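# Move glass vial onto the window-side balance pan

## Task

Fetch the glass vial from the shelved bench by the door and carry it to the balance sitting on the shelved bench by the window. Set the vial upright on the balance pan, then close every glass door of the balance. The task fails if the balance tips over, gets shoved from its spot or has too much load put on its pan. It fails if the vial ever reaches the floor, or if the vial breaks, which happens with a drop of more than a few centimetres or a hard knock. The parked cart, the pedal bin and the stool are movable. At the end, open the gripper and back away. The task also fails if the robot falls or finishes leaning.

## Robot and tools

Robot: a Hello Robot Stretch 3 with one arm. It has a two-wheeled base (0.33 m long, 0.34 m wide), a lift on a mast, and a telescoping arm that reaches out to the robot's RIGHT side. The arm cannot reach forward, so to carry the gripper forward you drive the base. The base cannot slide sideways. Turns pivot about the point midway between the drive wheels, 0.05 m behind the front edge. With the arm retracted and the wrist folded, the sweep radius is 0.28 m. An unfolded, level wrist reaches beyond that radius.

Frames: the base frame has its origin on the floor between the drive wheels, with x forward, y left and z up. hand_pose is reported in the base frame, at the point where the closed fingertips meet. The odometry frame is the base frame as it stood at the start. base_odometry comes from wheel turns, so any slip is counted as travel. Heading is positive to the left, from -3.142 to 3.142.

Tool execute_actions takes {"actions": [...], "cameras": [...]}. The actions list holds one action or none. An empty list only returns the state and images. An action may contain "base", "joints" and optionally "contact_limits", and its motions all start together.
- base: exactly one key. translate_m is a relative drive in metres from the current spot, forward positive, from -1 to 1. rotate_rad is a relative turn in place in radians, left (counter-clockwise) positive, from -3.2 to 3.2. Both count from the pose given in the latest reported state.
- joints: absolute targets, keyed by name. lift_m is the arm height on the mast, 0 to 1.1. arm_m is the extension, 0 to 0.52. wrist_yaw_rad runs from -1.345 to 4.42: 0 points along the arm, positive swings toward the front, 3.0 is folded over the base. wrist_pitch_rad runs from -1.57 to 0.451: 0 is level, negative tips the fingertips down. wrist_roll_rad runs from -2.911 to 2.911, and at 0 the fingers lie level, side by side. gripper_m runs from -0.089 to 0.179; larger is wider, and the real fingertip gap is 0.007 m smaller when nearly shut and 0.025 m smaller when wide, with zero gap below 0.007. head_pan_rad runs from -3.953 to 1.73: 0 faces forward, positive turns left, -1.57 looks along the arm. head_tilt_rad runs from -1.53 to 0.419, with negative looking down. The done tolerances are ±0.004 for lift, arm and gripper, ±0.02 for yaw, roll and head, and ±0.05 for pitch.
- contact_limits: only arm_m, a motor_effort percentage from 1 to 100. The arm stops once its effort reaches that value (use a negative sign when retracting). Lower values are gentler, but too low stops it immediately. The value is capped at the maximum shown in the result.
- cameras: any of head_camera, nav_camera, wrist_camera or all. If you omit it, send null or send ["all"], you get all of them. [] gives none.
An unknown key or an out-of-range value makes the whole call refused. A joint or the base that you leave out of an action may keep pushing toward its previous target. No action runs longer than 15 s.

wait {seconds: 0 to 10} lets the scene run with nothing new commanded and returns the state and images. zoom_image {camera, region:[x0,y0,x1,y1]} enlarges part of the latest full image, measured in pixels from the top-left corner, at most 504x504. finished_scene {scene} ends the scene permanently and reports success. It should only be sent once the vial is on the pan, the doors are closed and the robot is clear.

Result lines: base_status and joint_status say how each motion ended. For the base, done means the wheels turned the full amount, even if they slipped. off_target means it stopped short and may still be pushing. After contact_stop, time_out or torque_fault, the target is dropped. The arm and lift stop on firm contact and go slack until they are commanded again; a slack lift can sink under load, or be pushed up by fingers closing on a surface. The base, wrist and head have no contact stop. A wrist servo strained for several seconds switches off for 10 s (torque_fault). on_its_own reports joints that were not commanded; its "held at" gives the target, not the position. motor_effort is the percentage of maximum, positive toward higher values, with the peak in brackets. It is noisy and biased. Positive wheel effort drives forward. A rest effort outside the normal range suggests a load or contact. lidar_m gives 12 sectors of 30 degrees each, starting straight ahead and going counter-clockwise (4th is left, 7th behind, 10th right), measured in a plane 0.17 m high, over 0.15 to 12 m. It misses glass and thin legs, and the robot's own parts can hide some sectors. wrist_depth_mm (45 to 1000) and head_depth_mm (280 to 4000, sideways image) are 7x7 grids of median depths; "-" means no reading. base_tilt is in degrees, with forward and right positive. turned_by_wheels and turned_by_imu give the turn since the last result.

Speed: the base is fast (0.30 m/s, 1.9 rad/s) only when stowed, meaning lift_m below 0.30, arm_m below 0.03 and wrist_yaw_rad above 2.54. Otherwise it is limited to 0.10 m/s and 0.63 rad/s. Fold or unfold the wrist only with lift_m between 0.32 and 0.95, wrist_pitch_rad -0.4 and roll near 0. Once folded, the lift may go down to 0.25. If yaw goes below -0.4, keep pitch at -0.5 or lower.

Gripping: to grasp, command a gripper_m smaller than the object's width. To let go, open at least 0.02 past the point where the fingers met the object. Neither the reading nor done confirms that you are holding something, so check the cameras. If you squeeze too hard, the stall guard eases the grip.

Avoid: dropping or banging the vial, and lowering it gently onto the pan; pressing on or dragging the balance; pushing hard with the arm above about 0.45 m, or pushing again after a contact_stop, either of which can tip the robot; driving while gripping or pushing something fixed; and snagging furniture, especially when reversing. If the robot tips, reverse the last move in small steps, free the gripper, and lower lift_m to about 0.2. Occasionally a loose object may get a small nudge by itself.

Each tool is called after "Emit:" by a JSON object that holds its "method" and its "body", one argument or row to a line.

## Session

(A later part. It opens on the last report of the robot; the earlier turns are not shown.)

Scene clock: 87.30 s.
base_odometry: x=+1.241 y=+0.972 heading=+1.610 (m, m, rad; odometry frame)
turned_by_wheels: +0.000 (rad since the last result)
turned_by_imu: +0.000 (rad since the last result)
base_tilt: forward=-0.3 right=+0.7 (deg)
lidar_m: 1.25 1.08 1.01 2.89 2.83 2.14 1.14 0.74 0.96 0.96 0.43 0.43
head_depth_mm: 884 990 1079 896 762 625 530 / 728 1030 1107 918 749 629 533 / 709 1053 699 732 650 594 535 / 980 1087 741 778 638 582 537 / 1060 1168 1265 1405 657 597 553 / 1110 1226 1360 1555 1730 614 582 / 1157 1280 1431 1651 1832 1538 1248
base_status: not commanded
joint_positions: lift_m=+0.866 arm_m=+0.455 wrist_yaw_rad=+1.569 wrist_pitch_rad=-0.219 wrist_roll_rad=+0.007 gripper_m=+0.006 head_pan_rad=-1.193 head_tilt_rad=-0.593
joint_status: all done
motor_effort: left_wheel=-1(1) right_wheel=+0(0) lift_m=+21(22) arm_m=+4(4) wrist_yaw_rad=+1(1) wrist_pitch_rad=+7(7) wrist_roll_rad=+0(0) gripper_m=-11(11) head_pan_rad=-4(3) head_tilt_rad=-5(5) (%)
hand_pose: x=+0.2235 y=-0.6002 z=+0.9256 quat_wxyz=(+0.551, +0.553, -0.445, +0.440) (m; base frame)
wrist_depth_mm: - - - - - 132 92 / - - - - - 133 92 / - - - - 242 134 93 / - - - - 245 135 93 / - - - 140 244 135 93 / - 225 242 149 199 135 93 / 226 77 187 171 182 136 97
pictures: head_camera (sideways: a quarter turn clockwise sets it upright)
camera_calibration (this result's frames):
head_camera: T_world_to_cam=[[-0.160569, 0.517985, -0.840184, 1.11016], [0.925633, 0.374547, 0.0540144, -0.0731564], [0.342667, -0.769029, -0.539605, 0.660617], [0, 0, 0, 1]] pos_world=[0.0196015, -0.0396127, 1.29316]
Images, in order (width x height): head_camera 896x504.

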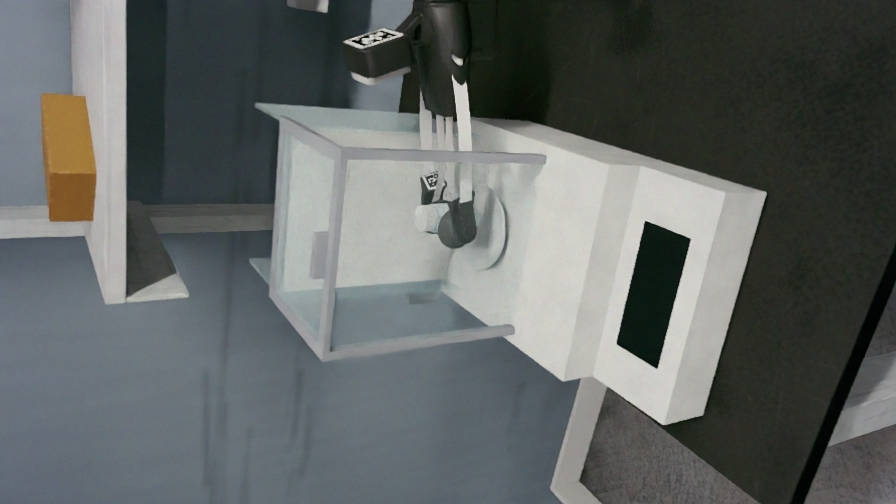

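Emit:
{"method": "execute_actions", "body": {
  "actions": [
    {"base":{"translate_m":0.008},"joints":{"lift_m":0.853}}
  ],
  "cameras": []
}}

Emit:
{"method": "execute_actions", "body": {
  "actions": [
    {"joints":{"gripper_m":0.048}}
  ],
  "cameras": ["wrist_camera"]
}}

Emit:
{"method": "execute_actions", "body": {
  "actions": [
    {"base":{"translate_m":-0.15}}
  ],
  "cameras": []
}}

Emit:
{"method": "execute_actions", "body": {
  "actions": [
    {"joints":{"arm_m":0.518,"lift_m":0.847}}
  ],
  "cameras": ["wrist_camera"]
}}

Scene clock: 90.33 s.
base_odometry: x=+1.241 y=+0.980 heading=+1.610 (m, m, rad; odometry frame)
turned_by_wheels: +0.000 (rad since the last result)
turned_by_imu: -0.001 (rad since the last result)
base_tilt: forward=-0.1 right=+0.7 (deg)
lidar_m: 1.24 1.08 1.01 2.90 2.84 2.16 1.14 0.75 0.96 0.96 0.43 0.43
head_depth_mm: 881 992 1076 - 766 626 530 / 716 1027 1089 878 745 630 534 / 715 1055 703 744 634 592 534 / 985 1091 739 783 639 580 538 / 1057 1165 1265 1411 655 596 554 / 1112 1219 1364 1553 1728 615 581 / 1148 1284 1454 1642 1835 1573 1246
base_status: done
joint_positions: lift_m=+0.853 arm_m=+0.455 wrist_yaw_rad=+1.569 wrist_pitch_rad=-0.219 wrist_roll_rad=+0.007 gripper_m=+0.006 head_pan_rad=-1.193 head_tilt_rad=-0.593
joint_status: all done
motor_effort: left_wheel=-1(2) right_wheel=+0(5) lift_m=+21(21) arm_m=+4(4) wrist_yaw_rad=+1(2) wrist_pitch_rad=+7(7) wrist_roll_rad=+0(0) gripper_m=-11(11) head_pan_rad=-3(3) head_tilt_rad=-5(5) (%)
hand_pose: x=+0.2235 y=-0.6002 z=+0.9126 quat_wxyz=(+0.551, +0.553, -0.445, +0.440) (m; base frame)
wrist_depth_mm: - - - - - 132 92 / - - - - - 133 92 / - - - - - 134 92 / - - - - 243 134 92 / - - - 141 244 134 92 / - 217 223 149 201 135 93 / - 176 170 156 161 136 93
pictures: none
No camera images: the call's "cameras" was empty. Leave "cameras" out to get every camera's image.

Scene clock: 91.23 s.
base_odometry: x=+1.241 y=+0.980 heading=+1.610 (m, m, rad; odometry frame)
turned_by_wheels: +0.000 (rad since the last result)
turned_by_imu: +0.000 (rad since the last result)
base_tilt: forward=-0.2 right=+0.6 (deg)
lidar_m: 1.24 1.08 1.01 2.90 2.84 2.15 1.14 0.75 0.96 0.96 0.43 0.43
head_depth_mm: 878 985 1081 - 766 624 532 / 719 1029 1083 911 748 630 534 / 716 1053 703 728 634 592 536 / 987 1091 742 784 640 582 538 / 1060 1167 1271 1413 658 596 554 / 1106 1226 1353 1553 1762 613 581 / 1154 1286 1442 1648 1824 1574 1252
base_status: not commanded
joint_positions: lift_m=+0.853 arm_m=+0.455 wrist_yaw_rad=+1.569 wrist_pitch_rad=-0.219 wrist_roll_rad=+0.007 gripper_m=+0.048 head_pan_rad=-1.193 head_tilt_rad=-0.593
joint_status: all done
motor_effort: left_wheel=-2(1) right_wheel=+0(0) lift_m=+21(21) arm_m=+4(4) wrist_yaw_rad=+1(1) wrist_pitch_rad=+7(7) wrist_roll_rad=+0(0) gripper_m=+0(76) head_pan_rad=-4(4) head_tilt_rad=-5(6) (%)
hand_pose: x=+0.2235 y=-0.6002 z=+0.9126 quat_wxyz=(+0.551, +0.553, -0.445, +0.440) (m; base frame)
wrist_depth_mm: - - - - 999 133 92 / - - - - - 133 92 / - - - - - 133 92 / - - - - 243 134 93 / - - - 142 219 134 93 / - 217 - 150 200 134 93 / - 176 171 156 167 135 93
pictures: wrist_camera
camera_calibration (this result's frames):
wrist_camera: T_world_to_cam=[[-0.0169864, -0.999408, 0.0299192, -0.631056], [-0.367294, -0.0215943, -0.929854, 0.953327], [0.92995, -0.026784, -0.366709, 0.272192], [0, 0, 0, 1]] pos_world=[0.0863071, -0.602805, 1.00515]
Images, in order (width x height): wrist_camera 644x364.

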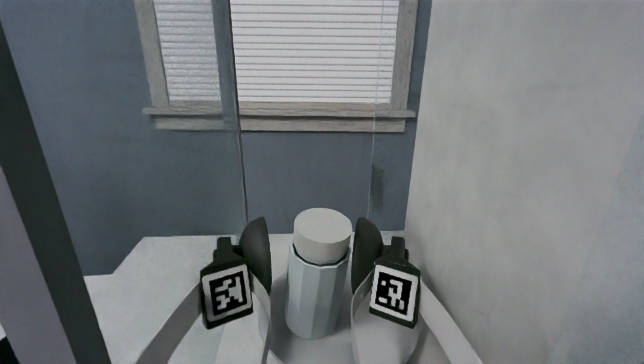

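Scene clock: 94.33 s.
base_odometry: x=+1.246 y=+0.830 heading=+1.610 (m, m, rad; odometry frame)
turned_by_wheels: +0.000 (rad since the last result)
turned_by_imu: -0.001 (rad since the last result)
base_tilt: forward=-0.2 right=+0.7 (deg)
lidar_m: 1.39 1.11 1.15 2.91 2.64 2.01 1.90 0.87 0.64 0.96 0.99 0.55
head_depth_mm: 740 990 1043 - 761 626 532 / 699 1024 1116 1026 772 630 532 / 944 1064 1176 1088 775 631 535 / 779 1115 1191 810 759 637 539 / 784 1068 751 767 673 622 553 / 1079 1209 813 838 681 622 570 / 1150 1274 1407 1603 697 631 760
base_status: done
joint_positions: lift_m=+0.853 arm_m=+0.455 wrist_yaw_rad=+1.568 wrist_pitch_rad=-0.217 wrist_roll_rad=+0.007 gripper_m=+0.048 head_pan_rad=-1.193 head_tilt_rad=-0.593
joint_status: not commanded
motor_effort: left_wheel=-1(4) right_wheel=+0(5) lift_m=+21(21) arm_m=+3(4) wrist_yaw_rad=+2(6) wrist_pitch_rad=+6(7) wrist_roll_rad=+0(0) gripper_m=+1(2) head_pan_rad=-4(4) head_tilt_rad=-4(5) (%)
hand_pose: x=+0.2237 y=-0.6005 z=+0.9131 quat_wxyz=(+0.551, +0.552, -0.445, +0.440) (m; base frame)
wrist_depth_mm: - - - - 250 863 591 / - - - - 255 878 583 / - - - - 289 881 437 / - - 370 312 288 900 470 / - 333 285 283 284 486 491 / 286 229 - 239 354 373 375 / 238 239 245 252 261 301 304
pictures: none
No camera images: the call's "cameras" was empty. Leave "cameras" out to get every camera's image.

Scene clock: 95.97 s.
base_odometry: x=+1.246 y=+0.830 heading=+1.610 (m, m, rad; odometry frame)
turned_by_wheels: +0.000 (rad since the last result)
turned_by_imu: +0.000 (rad since the last result)
base_tilt: forward=-0.1 right=+0.7 (deg)
lidar_m: 1.39 1.12 1.15 2.90 2.64 2.00 1.90 0.88 0.64 0.96 0.99 0.55
head_depth_mm: 740 987 1034 908 761 625 531 / 700 1025 1121 948 766 628 533 / 938 1065 1173 958 777 633 536 / 781 1110 1190 825 758 636 537 / 782 1071 753 768 672 623 553 / 1079 1211 811 840 680 620 571 / 1156 1283 1408 1599 696 633 766
base_status: not commanded
joint_positions: lift_m=+0.847 arm_m=+0.518 wrist_yaw_rad=+1.569 wrist_pitch_rad=-0.217 wrist_roll_rad=+0.007 gripper_m=+0.048 head_pan_rad=-1.193 head_tilt_rad=-0.593
joint_status: all done
motor_effort: left_wheel=-1(1) right_wheel=+0(0) lift_m=+21(20) arm_m=+4(6) wrist_yaw_rad=+1(1) wrist_pitch_rad=+6(6) wrist_roll_rad=+0(0) gripper_m=+0(0) head_pan_rad=-3(4) head_tilt_rad=-5(6) (%)
hand_pose: x=+0.2237 y=-0.6633 z=+0.9071 quat_wxyz=(+0.550, +0.552, -0.445, +0.440) (m; base frame)
wrist_depth_mm: - - - - - 758 386 / - - - - - 779 417 / - - - - - 758 446 / - 380 318 329 - 783 465 / 356 255 278 258 466 472 474 / 223 227 - 237 380 365 359 / 236 242 250 256 280 290 298
pictures: wrist_camera
camera_calibration (this result's frames):
wrist_camera: T_world_to_cam=[[-0.0173202, -0.999403, 0.0298871, -0.69381], [-0.365316, -0.0214994, -0.930635, 0.947267], [0.930722, -0.027037, -0.364726, 0.266199], [0, 0, 0, 1]] pos_world=[0.0862777, -0.665833, 0.999386]
Images, in order (width x height): wrist_camera 644x364.

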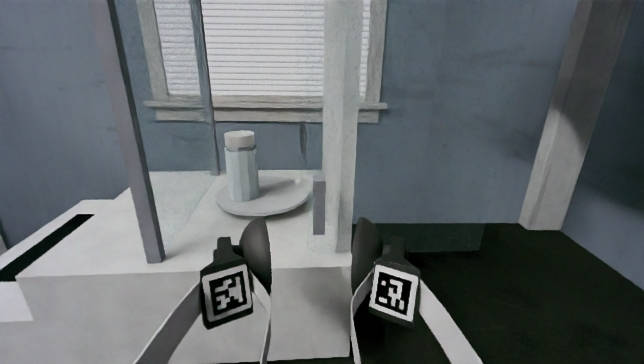

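Emit:
{"method": "execute_actions", "body": {
  "actions": [
    {"base":{"translate_m":0.048}}
  ],
  "cameras": []
}}

Emit:
{"method": "execute_actions", "body": {
  "actions": [
    {"joints":{"arm_m":0.395},"contact_limits":{"arm_m":12}}
  ],
  "cameras": ["wrist_camera"]
}}

Scene clock: 98.80 s.
base_odometry: x=+1.245 y=+0.878 heading=+1.609 (m, m, rad; odometry frame)
turned_by_wheels: +0.000 (rad since the last result)
turned_by_imu: -0.001 (rad since the last result)
base_tilt: forward=-0.2 right=+0.7 (deg)
lidar_m: 1.34 1.08 1.08 2.90 2.70 2.05 1.95 0.67 0.67 0.95 0.99 0.51
head_depth_mm: 677 990 1034 903 764 626 531 / 789 1027 1123 954 769 629 533 / 821 1073 1174 939 774 632 536 / 740 1078 736 782 693 630 538 / 1025 1164 770 803 664 601 552 / 1099 1222 1337 1423 679 619 580 / 1148 1277 1415 1635 708 633 697
base_status: done
joint_positions: lift_m=+0.847 arm_m=+0.518 wrist_yaw_rad=+1.569 wrist_pitch_rad=-0.218 wrist_roll_rad=+0.007 gripper_m=+0.048 head_pan_rad=-1.193 head_tilt_rad=-0.593
joint_status: not commanded
motor_effort: left_wheel=-5(5) right_wheel=+8(7) lift_m=+20(20) arm_m=+4(4) wrist_yaw_rad=+0(0) wrist_pitch_rad=+6(6) wrist_roll_rad=+0(0) gripper_m=+0(1) head_pan_rad=-3(3) head_tilt_rad=-5(5) (%)
hand_pose: x=+0.2236 y=-0.6633 z=+0.9069 quat_wxyz=(+0.551, +0.553, -0.445, +0.440) (m; base frame)
wrist_depth_mm: - - - - - 790 506 / - - - - - 781 357 / - - - - - 777 387 / - - 326 329 - 777 416 / 340 254 251 244 - 688 440 / 208 199 - 201 381 364 360 / 181 184 188 191 280 296 294
pictures: none
No camera images: the call's "cameras" was empty. Leave "cameras" out to get every camera's image.

Scene clock: 102.50 s.
base_odometry: x=+1.245 y=+0.878 heading=+1.609 (m, m, rad; odometry frame)
turned_by_wheels: +0.000 (rad since the last result)
turned_by_imu: -0.014 (rad since the last result)
base_tilt: forward=-0.2 right=+0.8 (deg)
lidar_m: 1.34 1.09 1.08 2.91 2.74 2.06 1.95 0.92 0.67 0.95 0.99 0.51
head_depth_mm: 686 983 1042 1068 740 626 531 / 729 1019 1126 1063 770 628 533 / 812 1071 1171 1044 774 630 536 / 744 1089 740 779 706 637 540 / 901 1141 769 777 657 600 553 / 1082 1211 1303 839 676 613 570 / 1141 1269 1404 1646 698 629 700
base_status: not commanded
joint_positions: lift_m=+0.847 arm_m=+0.396 wrist_yaw_rad=+1.450 wrist_pitch_rad=-0.224 wrist_roll_rad=+0.007 gripper_m=+0.048 head_pan_rad=-1.193 head_tilt_rad=-0.594
joint_status: all done
on_its_own: wrist_yaw_rad is held at +1.481, not at your +1.570, by its stall guard, which is still easing
motor_effort: left_wheel=-8(20) right_wheel=+16(24) lift_m=+20(21) arm_m=-6(10) wrist_yaw_rad=+20(49) wrist_pitch_rad=+8(10) wrist_roll_rad=+0(0) gripper_m=+8(17) head_pan_rad=-3(4) head_tilt_rad=-4(5) (%)
contact_limits: arm_m 12 (drawing in: default 24, maximum 39; extending or still: default 33, maximum 54)
hand_pose: x=+0.2213 y=-0.5700 z=+0.9054 quat_wxyz=(+0.577, +0.527, -0.475, +0.405) (m; base frame)
wrist_depth_mm: - - - - 271 190 553 / - - - - 273 205 436 / - - - - 280 668 469 / - - 345 292 288 714 500 / - 314 267 256 253 434 493 / 281 216 216 207 218 343 362 / 213 175 185 200 218 292 292
pictures: wrist_camera
camera_calibration (this result's frames):
wrist_camera: T_world_to_cam=[[-0.135068, -0.990374, 0.0302643, -0.569741], [-0.37174, 0.022338, -0.928068, 0.970905], [0.918458, -0.136603, -0.371179, 0.216377], [0, 0, 0, 1]] pos_world=[0.0852367, -0.556386, 0.998623]
Images, in order (width x height): wrist_camera 644x364.

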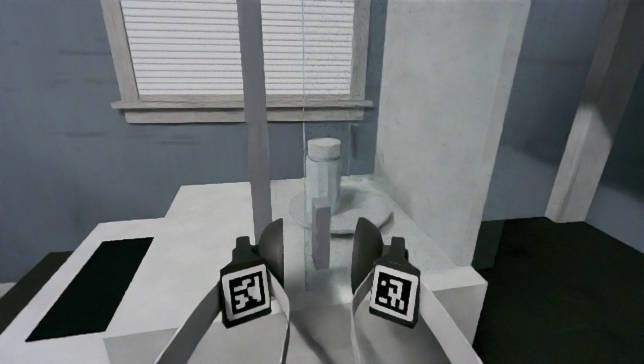

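Left finger caught the post. Back off a little.

Emit:
{"method": "execute_actions", "body": {
  "actions": [
    {"base":{"translate_m":-0.012},"joints":{"arm_m":0.42,"wrist_yaw_rad":1.53}}
  ],
  "cameras": []
}}

Emit:
{"method": "execute_actions", "body": {
  "actions": [
    {"joints":{"arm_m":0.375},"contact_limits":{"arm_m":9}}
  ],
  "cameras": ["wrist_camera"]
}}

Scene clock: 105.30 s.
base_odometry: x=+1.245 y=+0.866 heading=+1.609 (m, m, rad; odometry frame)
turned_by_wheels: +0.000 (rad since the last result)
turned_by_imu: +0.000 (rad since the last result)
base_tilt: forward=-0.2 right=+0.6 (deg)
lidar_m: 1.35 1.09 1.09 3.55 2.72 2.05 1.93 0.91 0.66 0.96 0.99 0.51
head_depth_mm: 691 984 1039 1065 750 624 531 / 710 1022 1121 1028 767 629 533 / 925 1071 1175 1084 773 633 536 / 752 1100 748 791 710 635 539 / 896 1136 765 775 656 606 552 / 1072 1198 1297 834 677 612 569 / 1145 1270 1399 1614 698 630 708
base_status: done
joint_positions: lift_m=+0.847 arm_m=+0.420 wrist_yaw_rad=+1.528 wrist_pitch_rad=-0.220 wrist_roll_rad=+0.007 gripper_m=+0.048 head_pan_rad=-1.193 head_tilt_rad=-0.594
joint_status: all done
motor_effort: left_wheel=+0(9) right_wheel=-1(8) lift_m=+21(21) arm_m=+4(1) wrist_yaw_rad=+1(21) wrist_pitch_rad=+7(9) wrist_roll_rad=+0(0) gripper_m=+0(6) head_pan_rad=-3(3) head_tilt_rad=-5(4) (%)
hand_pose: x=+0.2232 y=-0.5752 z=+0.9063 quat_wxyz=(+0.560, +0.544, -0.455, +0.428) (m; base frame)
wrist_depth_mm: - - - - 289 193 596 / - - - - 290 208 590 / - - - - 296 715 588 / - - 363 331 298 757 467 / - 332 271 255 256 438 468 / 338 222 - 210 220 348 362 / 215 199 200 212 222 292 294
pictures: none
No camera images: the call's "cameras" was empty. Leave "cameras" out to get every camera's image.

Scene clock: 106.73 s.
base_odometry: x=+1.245 y=+0.866 heading=+1.609 (m, m, rad; odometry frame)
turned_by_wheels: +0.000 (rad since the last result)
turned_by_imu: +0.000 (rad since the last result)
base_tilt: forward=-0.1 right=+0.8 (deg)
lidar_m: 1.35 1.09 1.08 3.55 2.71 2.05 1.93 0.91 0.66 0.95 0.99 0.51
head_depth_mm: 689 985 1047 1029 737 623 531 / 708 1027 1119 1036 757 629 532 / 926 1059 1166 1005 775 631 535 / 752 1099 747 789 710 636 536 / 900 1139 766 772 656 607 551 / 1082 1211 1300 836 678 613 570 / 1142 1265 1402 1630 695 630 708
base_status: not commanded
joint_positions: lift_m=+0.847 arm_m=+0.375 wrist_yaw_rad=+1.529 wrist_pitch_rad=-0.220 wrist_roll_rad=+0.007 gripper_m=+0.048 head_pan_rad=-1.193 head_tilt_rad=-0.594
joint_status: all done
motor_effort: left_wheel=+0(0) right_wheel=-1(1) lift_m=+21(22) arm_m=-4(2) wrist_yaw_rad=+1(1) wrist_pitch_rad=+7(8) wrist_roll_rad=+0(0) gripper_m=+1(1) head_pan_rad=-4(3) head_tilt_rad=-5(4) (%)
contact_limits: arm_m 9 (drawing in: default 24, maximum 39; extending or still: default 33, maximum 54)
hand_pose: x=+0.2232 y=-0.5307 z=+0.9063 quat_wxyz=(+0.560, +0.544, -0.455, +0.428) (m; base frame)
wrist_depth_mm: - - - - - 234 189 / - - - - - 236 562 / - - - - 375 237 601 / - - - 356 317 239 660 / - 432 309 270 261 244 478 / - 262 - 209 218 220 364 / 290 214 201 209 219 231 297
pictures: wrist_camera
camera_calibration (this result's frames):
wrist_camera: T_world_to_cam=[[-0.05704, -0.997913, 0.0302617, -0.551977], [-0.368969, -0.00709453, -0.929415, 0.95652], [0.92769, -0.0641794, -0.367794, 0.253676], [0, 0, 0, 1]] pos_world=[0.0861089, -0.527758, 0.999008]
Images, in order (width x height): wrist_camera 644x364.

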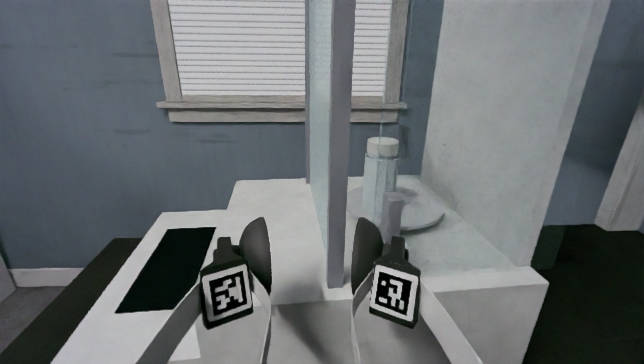

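Emit:
{"method": "execute_actions", "body": {
  "actions": [
    {"joints":{"arm_m":0.4,"gripper_m":0.075}}
  ],
  "cameras": []
}}

Emit:
{"method": "execute_actions", "body": {
  "actions": [
    {"base":{"translate_m":0.013}}
  ],
  "cameras": ["wrist_camera"]
}}

Emit:
{"method": "execute_actions", "body": {
  "actions": [
    {"joints":{"arm_m":0.355},"contact_limits":{"arm_m":9}}
  ],
  "cameras": ["wrist_camera"]
}}

Scene clock: 108.90 s.
base_odometry: x=+1.245 y=+0.866 heading=+1.609 (m, m, rad; odometry frame)
turned_by_wheels: +0.000 (rad since the last result)
turned_by_imu: -0.001 (rad since the last result)
base_tilt: forward=-0.2 right=+0.7 (deg)
lidar_m: 1.35 1.10 1.09 3.55 2.72 2.05 1.93 0.91 0.66 0.96 0.99 0.52
head_depth_mm: 693 982 1042 1069 739 625 529 / 709 1026 1123 1037 768 629 533 / 928 1059 1174 1040 763 633 536 / 750 1102 747 791 710 637 536 / 893 1139 765 773 657 606 551 / 1080 1203 1297 835 676 613 571 / 1148 1262 1401 1626 696 629 707
base_status: not commanded
joint_positions: lift_m=+0.847 arm_m=+0.400 wrist_yaw_rad=+1.529 wrist_pitch_rad=-0.220 wrist_roll_rad=+0.007 gripper_m=+0.075 head_pan_rad=-1.193 head_tilt_rad=-0.594
joint_status: all done
motor_effort: left_wheel=+0(0) right_wheel=-1(1) lift_m=+21(21) arm_m=+4(7) wrist_yaw_rad=+0(1) wrist_pitch_rad=+7(7) wrist_roll_rad=+0(0) gripper_m=+0(77) head_pan_rad=-3(3) head_tilt_rad=-4(5) (%)
hand_pose: x=+0.2232 y=-0.5550 z=+0.9063 quat_wxyz=(+0.560, +0.544, -0.455, +0.428) (m; base frame)
wrist_depth_mm: - - - - - 198 587 / - - - - 343 201 607 / - - - - 345 215 616 / - - - 316 317 230 461 / - 360 285 258 274 252 475 / 383 263 208 208 216 281 361 / 214 208 202 210 219 286 296
pictures: none
No camera images: the call's "cameras" was empty. Leave "cameras" out to get every camera's image.

Scene clock: 109.77 s.
base_odometry: x=+1.245 y=+0.879 heading=+1.609 (m, m, rad; odometry frame)
turned_by_wheels: +0.000 (rad since the last result)
turned_by_imu: +0.000 (rad since the last result)
base_tilt: forward=-0.2 right=+0.8 (deg)
lidar_m: 1.34 1.09 1.08 2.90 2.74 2.06 1.95 0.92 0.67 0.95 0.99 0.50
head_depth_mm: 684 985 1039 1069 738 625 531 / 789 1018 1129 1032 771 628 534 / 808 1064 1175 1042 765 632 535 / 739 1085 734 777 695 633 539 / 898 1135 769 774 656 600 554 / 1081 1206 1306 839 677 612 570 / 1145 1267 1401 1624 706 631 698
base_status: done
joint_positions: lift_m=+0.847 arm_m=+0.400 wrist_yaw_rad=+1.529 wrist_pitch_rad=-0.220 wrist_roll_rad=+0.007 gripper_m=+0.075 head_pan_rad=-1.193 head_tilt_rad=-0.594
joint_status: not commanded
motor_effort: left_wheel=+0(2) right_wheel=-1(3) lift_m=+21(21) arm_m=+4(4) wrist_yaw_rad=+1(1) wrist_pitch_rad=+7(7) wrist_roll_rad=+0(0) gripper_m=+0(0) head_pan_rad=-3(3) head_tilt_rad=-4(5) (%)
hand_pose: x=+0.2232 y=-0.5550 z=+0.9063 quat_wxyz=(+0.560, +0.544, -0.455, +0.428) (m; base frame)
wrist_depth_mm: - - - - - 197 562 / - - - - - 200 589 / - - - - 348 201 612 / - - - 324 317 216 615 / - 359 285 243 268 235 448 / 389 262 208 200 215 220 364 / 216 207 185 192 202 271 297
pictures: wrist_camera
camera_calibration (this result's frames):
wrist_camera: T_world_to_cam=[[-0.0570203, -0.997914, 0.0302607, -0.576279], [-0.36891, -0.00710488, -0.929438, 0.956366], [0.927714, -0.0641603, -0.367736, 0.252066], [0, 0, 0, 1]] pos_world=[0.0861083, -0.552109, 0.999015]
Images, in order (width x height): wrist_camera 644x364.

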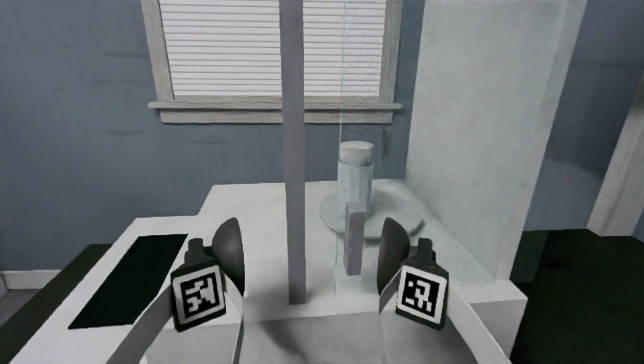

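Scene clock: 111.20 s.
base_odometry: x=+1.245 y=+0.879 heading=+1.609 (m, m, rad; odometry frame)
turned_by_wheels: +0.000 (rad since the last result)
turned_by_imu: +0.000 (rad since the last result)
base_tilt: forward=-0.2 right=+0.7 (deg)
lidar_m: 1.34 1.09 1.07 2.90 2.75 2.06 1.94 0.92 0.67 0.96 0.99 0.51
head_depth_mm: 686 983 1048 1024 717 624 532 / 777 1021 1122 1081 743 627 531 / 810 1067 1175 1040 775 632 534 / 741 1093 739 778 708 634 539 / 897 1149 770 772 657 600 550 / 1077 1200 1311 836 678 611 570 / 1144 1265 1400 1623 705 631 700
base_status: not commanded
joint_positions: lift_m=+0.847 arm_m=+0.355 wrist_yaw_rad=+1.515 wrist_pitch_rad=-0.220 wrist_roll_rad=+0.007 gripper_m=+0.075 head_pan_rad=-1.193 head_tilt_rad=-0.594
joint_status: all done
motor_effort: left_wheel=-1(1) right_wheel=+0(0) lift_m=+20(21) arm_m=-5(4) wrist_yaw_rad=+9(11) wrist_pitch_rad=+7(7) wrist_roll_rad=+0(0) gripper_m=-3(3) head_pan_rad=-3(3) head_tilt_rad=-4(4) (%)
contact_limits: arm_m 9 (drawing in: default 24, maximum 39; extending or still: default 33, maximum 54)
hand_pose: x=+0.2230 y=-0.5141 z=+0.9063 quat_wxyz=(+0.563, +0.541, -0.459, +0.425) (m; base frame)
wrist_depth_mm: - - - - - 254 181 / - - - - - 254 191 / - - - - - 260 201 / - - - 355 262 259 452 / - - 305 270 250 249 451 / - 302 210 210 - 214 350 / 298 214 187 190 203 215 286
pictures: wrist_camera
camera_calibration (this result's frames):
wrist_camera: T_world_to_cam=[[-0.0703942, -0.99706, 0.0302559, -0.531987], [-0.368972, -0.00215387, -0.929438, 0.959156], [0.926771, -0.0765906, -0.367736, 0.248664], [0, 0, 0, 1]] pos_world=[0.0859983, -0.509312, 0.999015]
Images, in order (width x height): wrist_camera 644x364.

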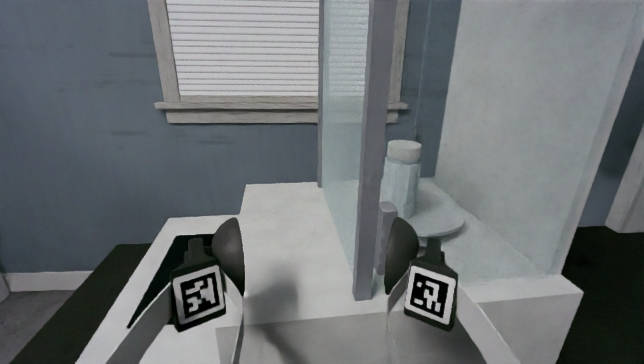

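Emit:
{"method": "execute_actions", "body": {
  "actions": [
    {"base":{"translate_m":-0.04},"joints":{"arm_m":0.365}}
  ],
  "cameras": []
}}

Emit:
{"method": "execute_actions", "body": {
  "actions": [
    {"joints":{"arm_m":0,"gripper_m":0,"wrist_yaw_rad":1.57}}
  ],
  "cameras": []
}}

Emit:
{"method": "execute_actions", "body": {
  "actions": [
    {"base":{"translate_m":0.66},"joints":{"head_pan_rad":-1.8}}
  ],
  "cameras": []
}}

Emit:
{"method": "execute_actions", "body": {
  "actions": [
    {"joints":{"wrist_yaw_rad":0}}
  ],
  "cameras": []
}}

Emit:
{"method": "execute_actions", "body": {
  "actions": [
    {"joints":{"wrist_yaw_rad":-0.3,"arm_m":0.31}}
  ],
  "cameras": ["wrist_camera"]
}}

Scene clock: 115.00 s.
base_odometry: x=+1.246 y=+0.839 heading=+1.609 (m, m, rad; odometry frame)
turned_by_wheels: +0.000 (rad since the last result)
turned_by_imu: -0.001 (rad since the last result)
base_tilt: forward=-0.2 right=+0.8 (deg)
lidar_m: 1.38 1.11 1.11 2.90 2.68 2.02 1.91 0.88 0.65 0.96 0.99 0.54
head_depth_mm: 733 982 1042 1024 717 626 531 / 699 1025 1121 1062 748 630 533 / 941 1066 1172 1018 751 630 533 / 781 1108 1184 819 753 636 539 / 777 1078 754 769 665 621 552 / 1068 1208 791 833 678 612 570 / 1141 1270 1393 1594 696 632 749
base_status: done
joint_positions: lift_m=+0.847 arm_m=+0.365 wrist_yaw_rad=+1.528 wrist_pitch_rad=-0.220 wrist_roll_rad=+0.007 gripper_m=+0.075 head_pan_rad=-1.193 head_tilt_rad=-0.594
joint_status: all done
motor_effort: left_wheel=+0(5) right_wheel=-1(6) lift_m=+21(20) arm_m=+4(4) wrist_yaw_rad=+2(9) wrist_pitch_rad=+7(7) wrist_roll_rad=+0(0) gripper_m=+0(3) head_pan_rad=-3(3) head_tilt_rad=-5(5) (%)
hand_pose: x=+0.2232 y=-0.5202 z=+0.9063 quat_wxyz=(+0.560, +0.544, -0.455, +0.428) (m; base frame)
wrist_depth_mm: - - - - - 248 592 / - - - - - 251 619 / - - - - 395 253 660 / - - - 350 332 273 568 / - - 306 256 281 276 469 / - 287 224 230 235 251 366 / 297 229 235 246 260 281 297
pictures: none
No camera images: the call's "cameras" was empty. Leave "cameras" out to get every camera's image.

Scene clock: 118.90 s.
base_odometry: x=+1.246 y=+0.839 heading=+1.609 (m, m, rad; odometry frame)
turned_by_wheels: +0.000 (rad since the last result)
turned_by_imu: -0.001 (rad since the last result)
base_tilt: forward=-0.2 right=+0.8 (deg)
lidar_m: 1.38 1.10 1.11 2.90 2.69 2.02 1.90 0.89 0.65 0.96 0.99 0.54
head_depth_mm: 737 982 1045 977 763 623 531 / 699 1021 1124 989 767 629 533 / 934 1067 1170 1000 774 633 536 / 778 1104 1186 822 754 639 544 / 772 1074 755 765 666 620 551 / 1067 1211 800 837 681 615 570 / 1134 1263 1387 1583 696 632 743
base_status: not commanded
joint_positions: lift_m=+0.847 arm_m=+0.001 wrist_yaw_rad=+1.570 wrist_pitch_rad=-0.220 wrist_roll_rad=+0.007 gripper_m=+0.000 head_pan_rad=-1.193 head_tilt_rad=-0.594
joint_status: all done
motor_effort: left_wheel=+0(0) right_wheel=-1(1) lift_m=+21(20) arm_m=-4(2) wrist_yaw_rad=+0(0) wrist_pitch_rad=+7(7) wrist_roll_rad=+0(0) gripper_m=-2(80) head_pan_rad=-3(3) head_tilt_rad=-4(4) (%)
hand_pose: x=+0.2234 y=-0.1460 z=+0.9063 quat_wxyz=(+0.551, +0.553, -0.444, +0.440) (m; base frame)
wrist_depth_mm: - - - - - - - / - - - - - - - / - - - - - - - / - - - - - - 400 / - - - - - 386 333 / - - - - 394 340 274 / - - - - 483 294 255
pictures: none
No camera images: the call's "cameras" was empty. Leave "cameras" out to get every camera's image.

Scene clock: 126.93 s.
base_odometry: x=+1.221 y=+1.498 heading=+1.609 (m, m, rad; odometry frame)
turned_by_wheels: +0.000 (rad since the last result)
turned_by_imu: +0.000 (rad since the last result)
base_tilt: forward=-0.2 right=+0.7 (deg)
lidar_m: 0.71 0.74 0.80 0.78 3.70 2.70 1.64 1.20 0.35 0.96 0.99 0.74
head_depth_mm: 795 1125 776 799 640 581 - / 958 1100 727 753 628 599 - / 714 1070 719 753 726 1396 - / 929 1033 1143 1054 1366 1469 1400 / 918 1017 1128 1256 1411 1516 1346 / 926 1013 1107 1228 1372 1503 1324 / 917 994 1084 1204 1342 1483 1322
base_status: done
joint_positions: lift_m=+0.847 arm_m=+0.001 wrist_yaw_rad=+1.570 wrist_pitch_rad=-0.220 wrist_roll_rad=+0.007 gripper_m=+0.000 head_pan_rad=-1.793 head_tilt_rad=-0.594
joint_status: all done
motor_effort: left_wheel=+0(3) right_wheel=-1(3) lift_m=+20(21) arm_m=-4(4) wrist_yaw_rad=+0(0) wrist_pitch_rad=+7(7) wrist_roll_rad=+0(0) gripper_m=-2(3) head_pan_rad=-3(33) head_tilt_rad=-5(4) (%)
hand_pose: x=+0.2234 y=-0.1460 z=+0.9064 quat_wxyz=(+0.551, +0.553, -0.444, +0.440) (m; base frame)
wrist_depth_mm: 567 567 563 573 564 573 570 / 603 611 594 600 601 615 603 / 619 647 625 634 632 641 645 / 691 681 676 652 661 685 668 / 724 732 721 719 717 752 761 / 773 799 777 - 797 781 810 / 851 853 868 878 852 879 859
pictures: none
No camera images: the call's "cameras" was empty. Leave "cameras" out to get every camera's image.

Scene clock: 128.73 s.
base_odometry: x=+1.221 y=+1.498 heading=+1.609 (m, m, rad; odometry frame)
turned_by_wheels: +0.000 (rad since the last result)
turned_by_imu: +0.000 (rad since the last result)
base_tilt: forward=-0.2 right=+0.7 (deg)
lidar_m: 0.71 0.75 0.79 0.78 3.72 2.70 1.64 1.20 0.35 0.96 0.99 0.74
head_depth_mm: 793 1125 778 799 638 582 - / 961 1096 725 754 631 597 - / 712 1074 721 756 727 1393 - / 931 1030 1153 1056 1361 1464 - / 920 1016 1134 1259 1409 - - / 931 1007 1104 1225 1370 1489 1322 / 915 994 1080 1196 1342 1476 1332
base_status: not commanded
joint_positions: lift_m=+0.847 arm_m=+0.001 wrist_yaw_rad=+0.002 wrist_pitch_rad=-0.220 wrist_roll_rad=+0.007 gripper_m=+0.000 head_pan_rad=-1.793 head_tilt_rad=-0.594
joint_status: all done
motor_effort: left_wheel=+0(0) right_wheel=-1(1) lift_m=+21(21) arm_m=-4(4) wrist_yaw_rad=-1(1) wrist_pitch_rad=+7(7) wrist_roll_rad=+0(0) gripper_m=-2(2) head_pan_rad=-4(3) head_tilt_rad=-4(5) (%)
hand_pose: x=-0.0210 y=-0.3905 z=+0.9064 quat_wxyz=(+0.701, +0.078, -0.705, -0.078) (m; base frame)
wrist_depth_mm: 793 791 799 820 805 395 760 / 830 849 839 865 818 416 732 / 862 894 908 914 906 434 903 / 888 975 989 956 611 362 364 / 888 - - 989 468 299 279 / 926 - - - 401 278 260 / 917 - - - - 276 221
pictures: none
No camera images: the call's "cameras" was empty. Leave "cameras" out to get every camera's image.

Scene clock: 132.23 s.
base_odometry: x=+1.221 y=+1.498 heading=+1.609 (m, m, rad; odometry frame)
turned_by_wheels: +0.000 (rad since the last result)
turned_by_imu: -0.001 (rad since the last result)
base_tilt: forward=-0.2 right=+0.8 (deg)
lidar_m: 0.71 0.74 0.80 0.78 3.70 2.70 1.63 1.20 0.35 0.96 0.99 0.73
head_depth_mm: 796 1122 774 799 638 584 - / 962 1096 726 754 667 - 1224 / 706 1074 718 753 - 1428 1307 / 936 1040 1140 - 1343 1470 1308 / 913 1021 1137 - 1471 1523 1308 / 930 1016 1102 1211 1378 1511 1317 / 917 986 1084 1202 1336 1474 1335
base_status: not commanded
joint_positions: lift_m=+0.847 arm_m=+0.310 wrist_yaw_rad=-0.300 wrist_pitch_rad=-0.219 wrist_roll_rad=+0.007 gripper_m=+0.000 head_pan_rad=-1.793 head_tilt_rad=-0.594
joint_status: all done
motor_effort: left_wheel=+0(0) right_wheel=-1(1) lift_m=+21(22) arm_m=+4(4) wrist_yaw_rad=+0(2) wrist_pitch_rad=+7(7) wrist_roll_rad=+0(0) gripper_m=-2(2) head_pan_rad=-4(4) head_tilt_rad=-5(4) (%)
hand_pose: x=-0.0937 y=-0.6886 z=+0.9065 quat_wxyz=(+0.681, -0.029, -0.709, -0.182) (m; base frame)
wrist_depth_mm: 430 461 496 537 574 629 156 / 450 485 523 576 631 554 169 / 479 511 557 603 660 171 185 / 484 540 589 632 685 183 206 / 523 563 623 518 459 190 231 / 557 609 658 - 361 197 202 / 594 651 738 566 272 179 173
pictures: wrist_camera
camera_calibration (this result's frames):
wrist_camera: T_world_to_cam=[[-0.95051, 0.309219, 0.0302476, 0.0886968], [0.0868078, 0.357787, -0.929759, 1.13296], [-0.298321, -0.88112, -0.366923, -0.140591], [0, 0, 0, 1]] pos_world=[-0.0559837, -0.556662, 0.999109]
Images, in order (width x height): wrist_camera 644x364.

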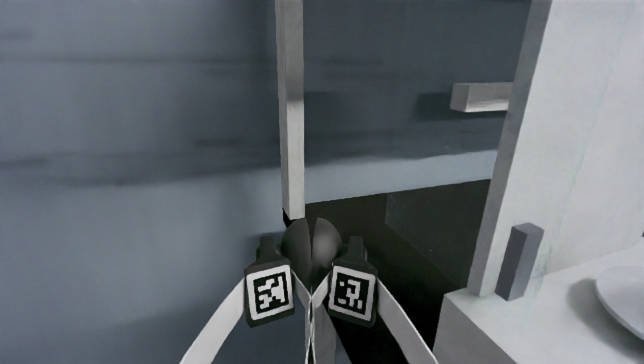

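Same relative pose as scene 1 (+0.01).

Emit:
{"method": "execute_actions", "body": {
  "actions": [
    {"base":{"translate_m":-0.06},"joints":{"wrist_yaw_rad":-0.4,"arm_m":0.335}}
  ],
  "cameras": ["wrist_camera"]
}}

Emit:
{"method": "execute_actions", "body": {
  "actions": [
    {"joints":{"arm_m":0.205},"contact_limits":{"arm_m":10}}
  ],
  "cameras": ["wrist_camera"]
}}

Scene clock: 136.47 s.
base_odometry: x=+1.223 y=+1.438 heading=+1.609 (m, m, rad; odometry frame)
turned_by_wheels: +0.001 (rad since the last result)
turned_by_imu: +0.000 (rad since the last result)
base_tilt: forward=-0.1 right=+0.7 (deg)
lidar_m: 0.77 0.81 0.80 0.79 3.71 2.63 1.58 1.14 0.33 0.95 1.07 0.80
head_depth_mm: 759 1117 1083 941 639 - - / 965 1090 740 773 656 - 516 / 744 1075 701 757 - 603 548 / 710 1048 1099 - 756 1392 1307 / 915 926 1115 - 1445 1519 1315 / 928 1006 1105 1214 1383 1498 1321 / 911 983 1083 1196 1347 1461 1334
base_status: done
joint_positions: lift_m=+0.847 arm_m=+0.335 wrist_yaw_rad=-0.376 wrist_pitch_rad=-0.220 wrist_roll_rad=+0.007 gripper_m=+0.000 head_pan_rad=-1.793 head_tilt_rad=-0.594
joint_status: wrist_yaw_rad off_target (ended at -0.376, target -0.400); the others done
on_its_own: wrist_yaw_rad is at rest, and its effort (-15) is outside its rest range (-12 to +12)
motor_effort: left_wheel=+6(8) right_wheel=-15(15) lift_m=+21(21) arm_m=+4(1) wrist_yaw_rad=-15(17) wrist_pitch_rad=+7(7) wrist_roll_rad=+0(0) gripper_m=-4(4) head_pan_rad=-3(4) head_tilt_rad=-4(4) (%)
hand_pose: x=-0.1114 y=-0.7073 z=+0.9065 quat_wxyz=(+0.674, -0.056, -0.707, -0.208) (m; base frame)
wrist_depth_mm: 406 435 478 523 115 123 147 / 416 446 501 556 120 132 162 / 441 480 516 599 129 144 180 / 464 509 553 643 136 158 202 / 480 538 556 489 149 175 421 / 519 557 613 - 153 193 213 / 541 608 654 293 166 166 156
pictures: wrist_camera
camera_calibration (this result's frames):
wrist_camera: T_world_to_cam=[[-0.924039, 0.3811, 0.0302465, 0.13147], [0.114038, 0.35029, -0.929673, 1.1388], [-0.364893, -0.855605, -0.367142, -0.151589], [0, 0, 0, 1]] pos_world=[-0.0636979, -0.578714, 0.999083]
Images, in order (width x height): wrist_camera 644x364.

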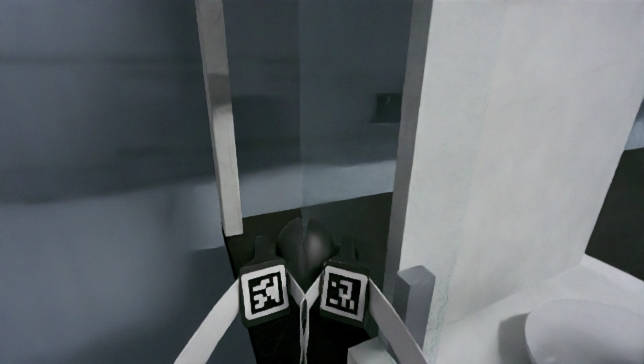

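Scene clock: 138.67 s.
base_odometry: x=+1.223 y=+1.438 heading=+1.609 (m, m, rad; odometry frame)
turned_by_wheels: -0.001 (rad since the last result)
turned_by_imu: -0.001 (rad since the last result)
base_tilt: forward=-0.1 right=+0.8 (deg)
lidar_m: 0.77 0.81 0.80 0.79 3.68 2.63 1.58 1.14 0.33 0.95 1.07 0.80
head_depth_mm: 764 1116 1073 949 640 583 - / 961 1094 739 771 648 - 534 / 747 1068 702 759 - 602 548 / 707 1046 1097 974 - 1434 1301 / 915 932 1110 1203 - 1489 1313 / 933 1011 1108 1229 1383 1497 1317 / 913 986 1079 1201 1331 1482 1334
base_status: not commanded
joint_positions: lift_m=+0.847 arm_m=+0.205 wrist_yaw_rad=-0.358 wrist_pitch_rad=-0.218 wrist_roll_rad=+0.007 gripper_m=+0.000 head_pan_rad=-1.793 head_tilt_rad=-0.594
joint_status: all done
on_its_own: wrist_yaw_rad is held at -0.359, not at your -0.400, by its stall guard, which is not easing now
motor_effort: left_wheel=+0(6) right_wheel=-1(15) lift_m=+21(21) arm_m=-4(6) wrist_yaw_rad=+0(15) wrist_pitch_rad=+7(7) wrist_roll_rad=+0(0) gripper_m=-2(4) head_pan_rad=-4(3) head_tilt_rad=-5(4) (%)
contact_limits: arm_m 10 (drawing in: default 24, maximum 39; extending or still: default 33, maximum 54)
hand_pose: x=-0.1073 y=-0.5797 z=+0.9068 quat_wxyz=(+0.676, -0.050, -0.708, -0.201) (m; base frame)
wrist_depth_mm: 499 528 593 228 242 828 943 / 519 564 624 243 255 764 965 / 554 592 656 254 268 983 - / 582 619 671 275 288 571 632 / 603 686 611 286 147 247 426 / 643 695 772 - 150 214 214 / 676 762 803 216 172 172 175
pictures: wrist_camera
camera_calibration (this result's frames):
wrist_camera: T_world_to_cam=[[-0.930908, 0.364001, 0.0302126, 0.0760817], [0.10712, 0.351159, -0.930168, 1.09415], [-0.349192, -0.862665, -0.365888, -0.0443129], [0, 0, 0, 1]] pos_world=[-0.0618542, -0.45014, 0.999229]
Images, in order (width x height): wrist_camera 644x364.

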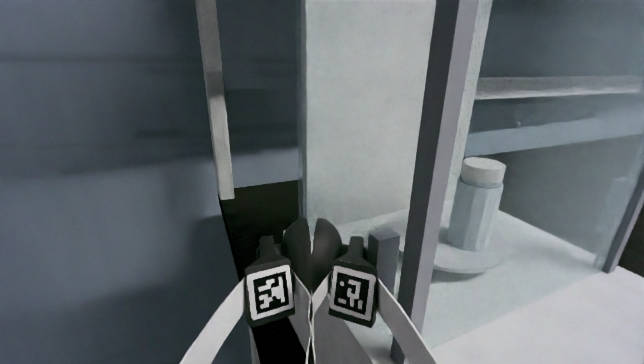

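Emit:
{"method": "execute_actions", "body": {
  "actions": [
    {"joints":{"arm_m":0.19,"wrist_yaw_rad":-0.39},"contact_limits":{"arm_m":10}}
  ],
  "cameras": ["wrist_camera"]
}}

Emit:
{"method": "execute_actions", "body": {
  "actions": [
    {"base":{"translate_m":0.2},"joints":{"arm_m":0,"wrist_yaw_rad":0.5,"head_pan_rad":-2.15,"head_tilt_rad":-0.45}}
  ],
  "cameras": ["head_camera"]
}}

Scene clock: 140.63 s.
base_odometry: x=+1.223 y=+1.438 heading=+1.609 (m, m, rad; odometry frame)
turned_by_wheels: +0.000 (rad since the last result)
turned_by_imu: +0.000 (rad since the last result)
base_tilt: forward=-0.2 right=+0.8 (deg)
lidar_m: 0.77 0.81 0.80 0.79 3.70 2.64 1.58 1.14 0.33 0.95 1.07 0.80
head_depth_mm: 760 1119 1084 938 642 582 - / 961 1096 739 773 646 - 533 / 742 1071 702 754 - 592 547 / 707 1053 1095 968 - 1434 1300 / 911 934 1107 1203 - 1488 1309 / 930 1011 1111 1224 1372 1499 1322 / 917 993 1087 1196 1337 1477 1324
base_status: not commanded
joint_positions: lift_m=+0.847 arm_m=+0.198 wrist_yaw_rad=-0.373 wrist_pitch_rad=-0.215 wrist_roll_rad=+0.007 gripper_m=+0.000 head_pan_rad=-1.793 head_tilt_rad=-0.594
joint_status: arm_m contact_stop (moved -0.008 of -0.015); the others done
on_its_own: arm_m is slack since a contact_stop, until your next command for it (your +0.190 is given up)
motor_effort: left_wheel=+1(3) right_wheel=+0(2) lift_m=+23(23) arm_m=+0(10) wrist_yaw_rad=-10(12) wrist_pitch_rad=+5(6) wrist_roll_rad=+0(0) gripper_m=-2(3) head_pan_rad=-3(3) head_tilt_rad=-4(4) (%)
contact_limits: arm_m 10 (drawing in: default 24, maximum 39; extending or still: default 33, maximum 54)
hand_pose: x=-0.1109 y=-0.5709 z=+0.9075 quat_wxyz=(+0.674, -0.056, -0.707, -0.205) (m; base frame)
wrist_depth_mm: 511 556 592 235 244 881 950 / 527 579 642 247 265 857 - / 554 599 663 264 279 978 - / 569 639 674 282 237 639 630 / 615 670 532 282 222 263 451 / 651 724 766 - 203 215 214 / 672 743 793 207 173 174 175
pictures: wrist_camera
camera_calibration (this result's frames):
wrist_camera: T_world_to_cam=[[-0.925153, 0.378395, 0.0301477, 0.078386], [0.111449, 0.346688, -0.931336, 1.09104], [-0.362865, -0.858269, -0.362911, -0.0394002], [0, 0, 0, 1]] pos_world=[-0.0633728, -0.441726, 0.999461]
Images, in order (width x height): wrist_camera 644x364.

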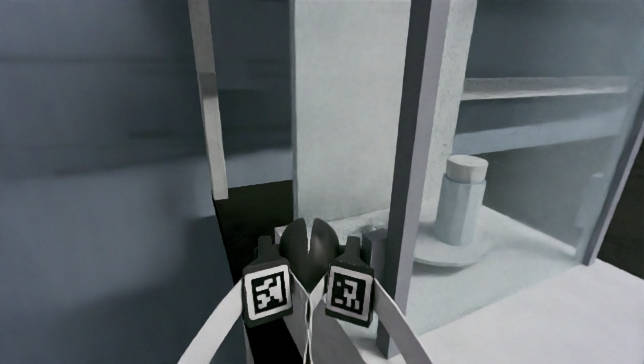

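not run: a stop came earlier in this reply.

Emit:
{"method": "execute_actions", "body": {
  "actions": [
    {"base":{"translate_m":0.2},"joints":{"wrist_yaw_rad":0.5,"head_pan_rad":-2.15,"head_tilt_rad":-0.45}}
  ],
  "cameras": []
}}

Emit:
{"method": "execute_actions", "body": {
  "actions": [
    {"joints":{"arm_m":0}}
  ],
  "cameras": ["head_camera"]
}}

Scene clock: 145.37 s.
base_odometry: x=+1.216 y=+1.638 heading=+1.609 (m, m, rad; odometry frame)
turned_by_wheels: +0.000 (rad since the last result)
turned_by_imu: -0.001 (rad since the last result)
base_tilt: forward=-0.2 right=+0.7 (deg)
lidar_m: 0.57 0.60 0.79 0.77 3.70 2.83 1.78 0.44 0.46 1.12 0.79 0.59
head_depth_mm: 1311 1387 1555 1277 880 676 600 / 1255 1286 1414 1218 751 642 602 / 1175 1240 1313 904 758 669 642 / 1107 1139 1254 812 769 748 - / 1061 1073 1195 1199 910 1482 - / 1008 1029 1131 1192 1122 - 1421 / 947 972 1042 1138 1208 - 1387
base_status: done
joint_positions: lift_m=+0.847 arm_m=+0.198 wrist_yaw_rad=+0.498 wrist_pitch_rad=-0.215 wrist_roll_rad=+0.007 gripper_m=+0.000 head_pan_rad=-2.143 head_tilt_rad=-0.457
joint_status: all done
on_its_own: arm_m is slack since a contact_stop, until your next command for it (your +0.190 is given up)
motor_effort: left_wheel=+0(5) right_wheel=-1(10) lift_m=+23(23) arm_m=+0(0) wrist_yaw_rad=+1(12) wrist_pitch_rad=+6(6) wrist_roll_rad=+0(0) gripper_m=-2(3) head_pan_rad=-3(25) head_tilt_rad=+4(21) (%)
hand_pose: x=+0.0957 y=-0.5582 z=+0.9074 quat_wxyz=(+0.698, +0.247, -0.665, +0.099) (m; base frame)
wrist_depth_mm: 424 518 699 713 628 552 503 / 427 528 725 766 652 578 519 / 444 552 775 788 687 615 540 / 435 549 795 842 739 644 570 / 469 595 818 874 784 660 596 / 487 616 801 - 807 690 620 / 497 627 985 - 861 744 654
pictures: none
No camera images: the call's "cameras" was empty. Leave "cameras" out to get every camera's image.

Scene clock: 148.07 s.
base_odometry: x=+1.216 y=+1.638 heading=+1.609 (m, m, rad; odometry frame)
turned_by_wheels: +0.000 (rad since the last result)
turned_by_imu: -0.001 (rad since the last result)
base_tilt: forward=-0.2 right=+0.7 (deg)
lidar_m: 0.57 0.60 0.79 0.77 3.69 2.83 1.78 0.44 0.46 1.12 0.79 0.59
head_depth_mm: 1319 1382 1551 1271 880 675 600 / 1260 1297 1405 1223 755 643 604 / 1179 1240 1324 912 759 671 1356 / 1111 1133 1250 815 767 749 1432 / 1059 1081 1198 1199 908 1455 1377 / 1007 1026 1133 1192 1156 1382 1446 / 950 973 1048 1131 1219 1302 1392
base_status: not commanded
joint_positions: lift_m=+0.847 arm_m=+0.001 wrist_yaw_rad=+0.500 wrist_pitch_rad=-0.216 wrist_roll_rad=+0.007 gripper_m=+0.000 head_pan_rad=-2.143 head_tilt_rad=-0.457
joint_status: all done
motor_effort: left_wheel=+0(0) right_wheel=-1(1) lift_m=+23(23) arm_m=-4(1) wrist_yaw_rad=+0(1) wrist_pitch_rad=+6(6) wrist_roll_rad=+1(0) gripper_m=-2(2) head_pan_rad=-4(3) head_tilt_rad=+4(4) (%)
hand_pose: x=+0.0960 y=-0.3609 z=+0.9073 quat_wxyz=(+0.698, +0.248, -0.664, +0.099) (m; base frame)
wrist_depth_mm: 426 516 696 884 814 708 637 / 436 548 708 974 850 764 659 / 445 556 757 981 897 791 702 / 451 539 806 - 943 818 735 / 458 592 836 - - 882 775 / 482 627 822 - - 936 813 / 495 641 999 - - 991 864
pictures: head_camera (sideways: a quarter turn clockwise sets it upright)
camera_calibration (this result's frames):
head_camera: T_world_to_cam=[[0.263812, 0.332245, -0.905548, 1.19282], [0.846957, -0.52905, 0.0526351, -0.0708902], [-0.461592, -0.780845, -0.420967, 0.511154], [0, 0, 0, 1]] pos_world=[-0.0186958, -0.0346812, 1.29907]
Images, in order (width x height): head_camera 896x504.

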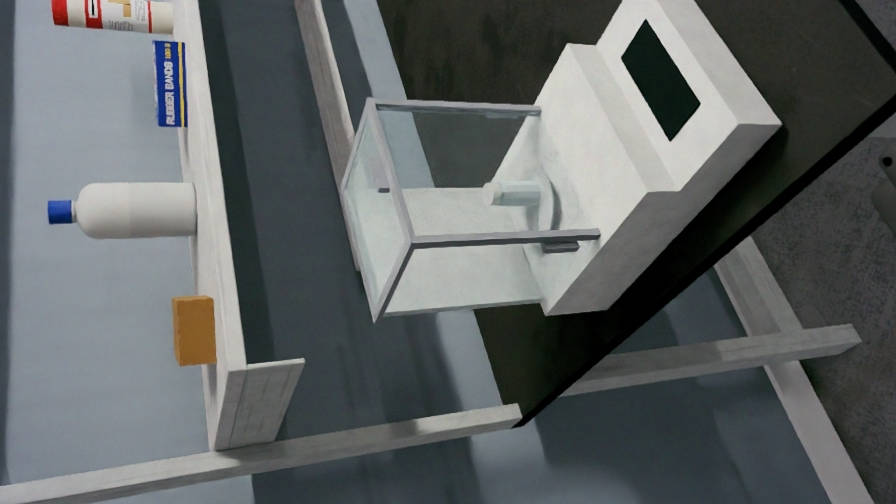

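Emit:
{"method": "finished_scene", "body": {
  "scene": 2
}}

The scene is finished: the task was done.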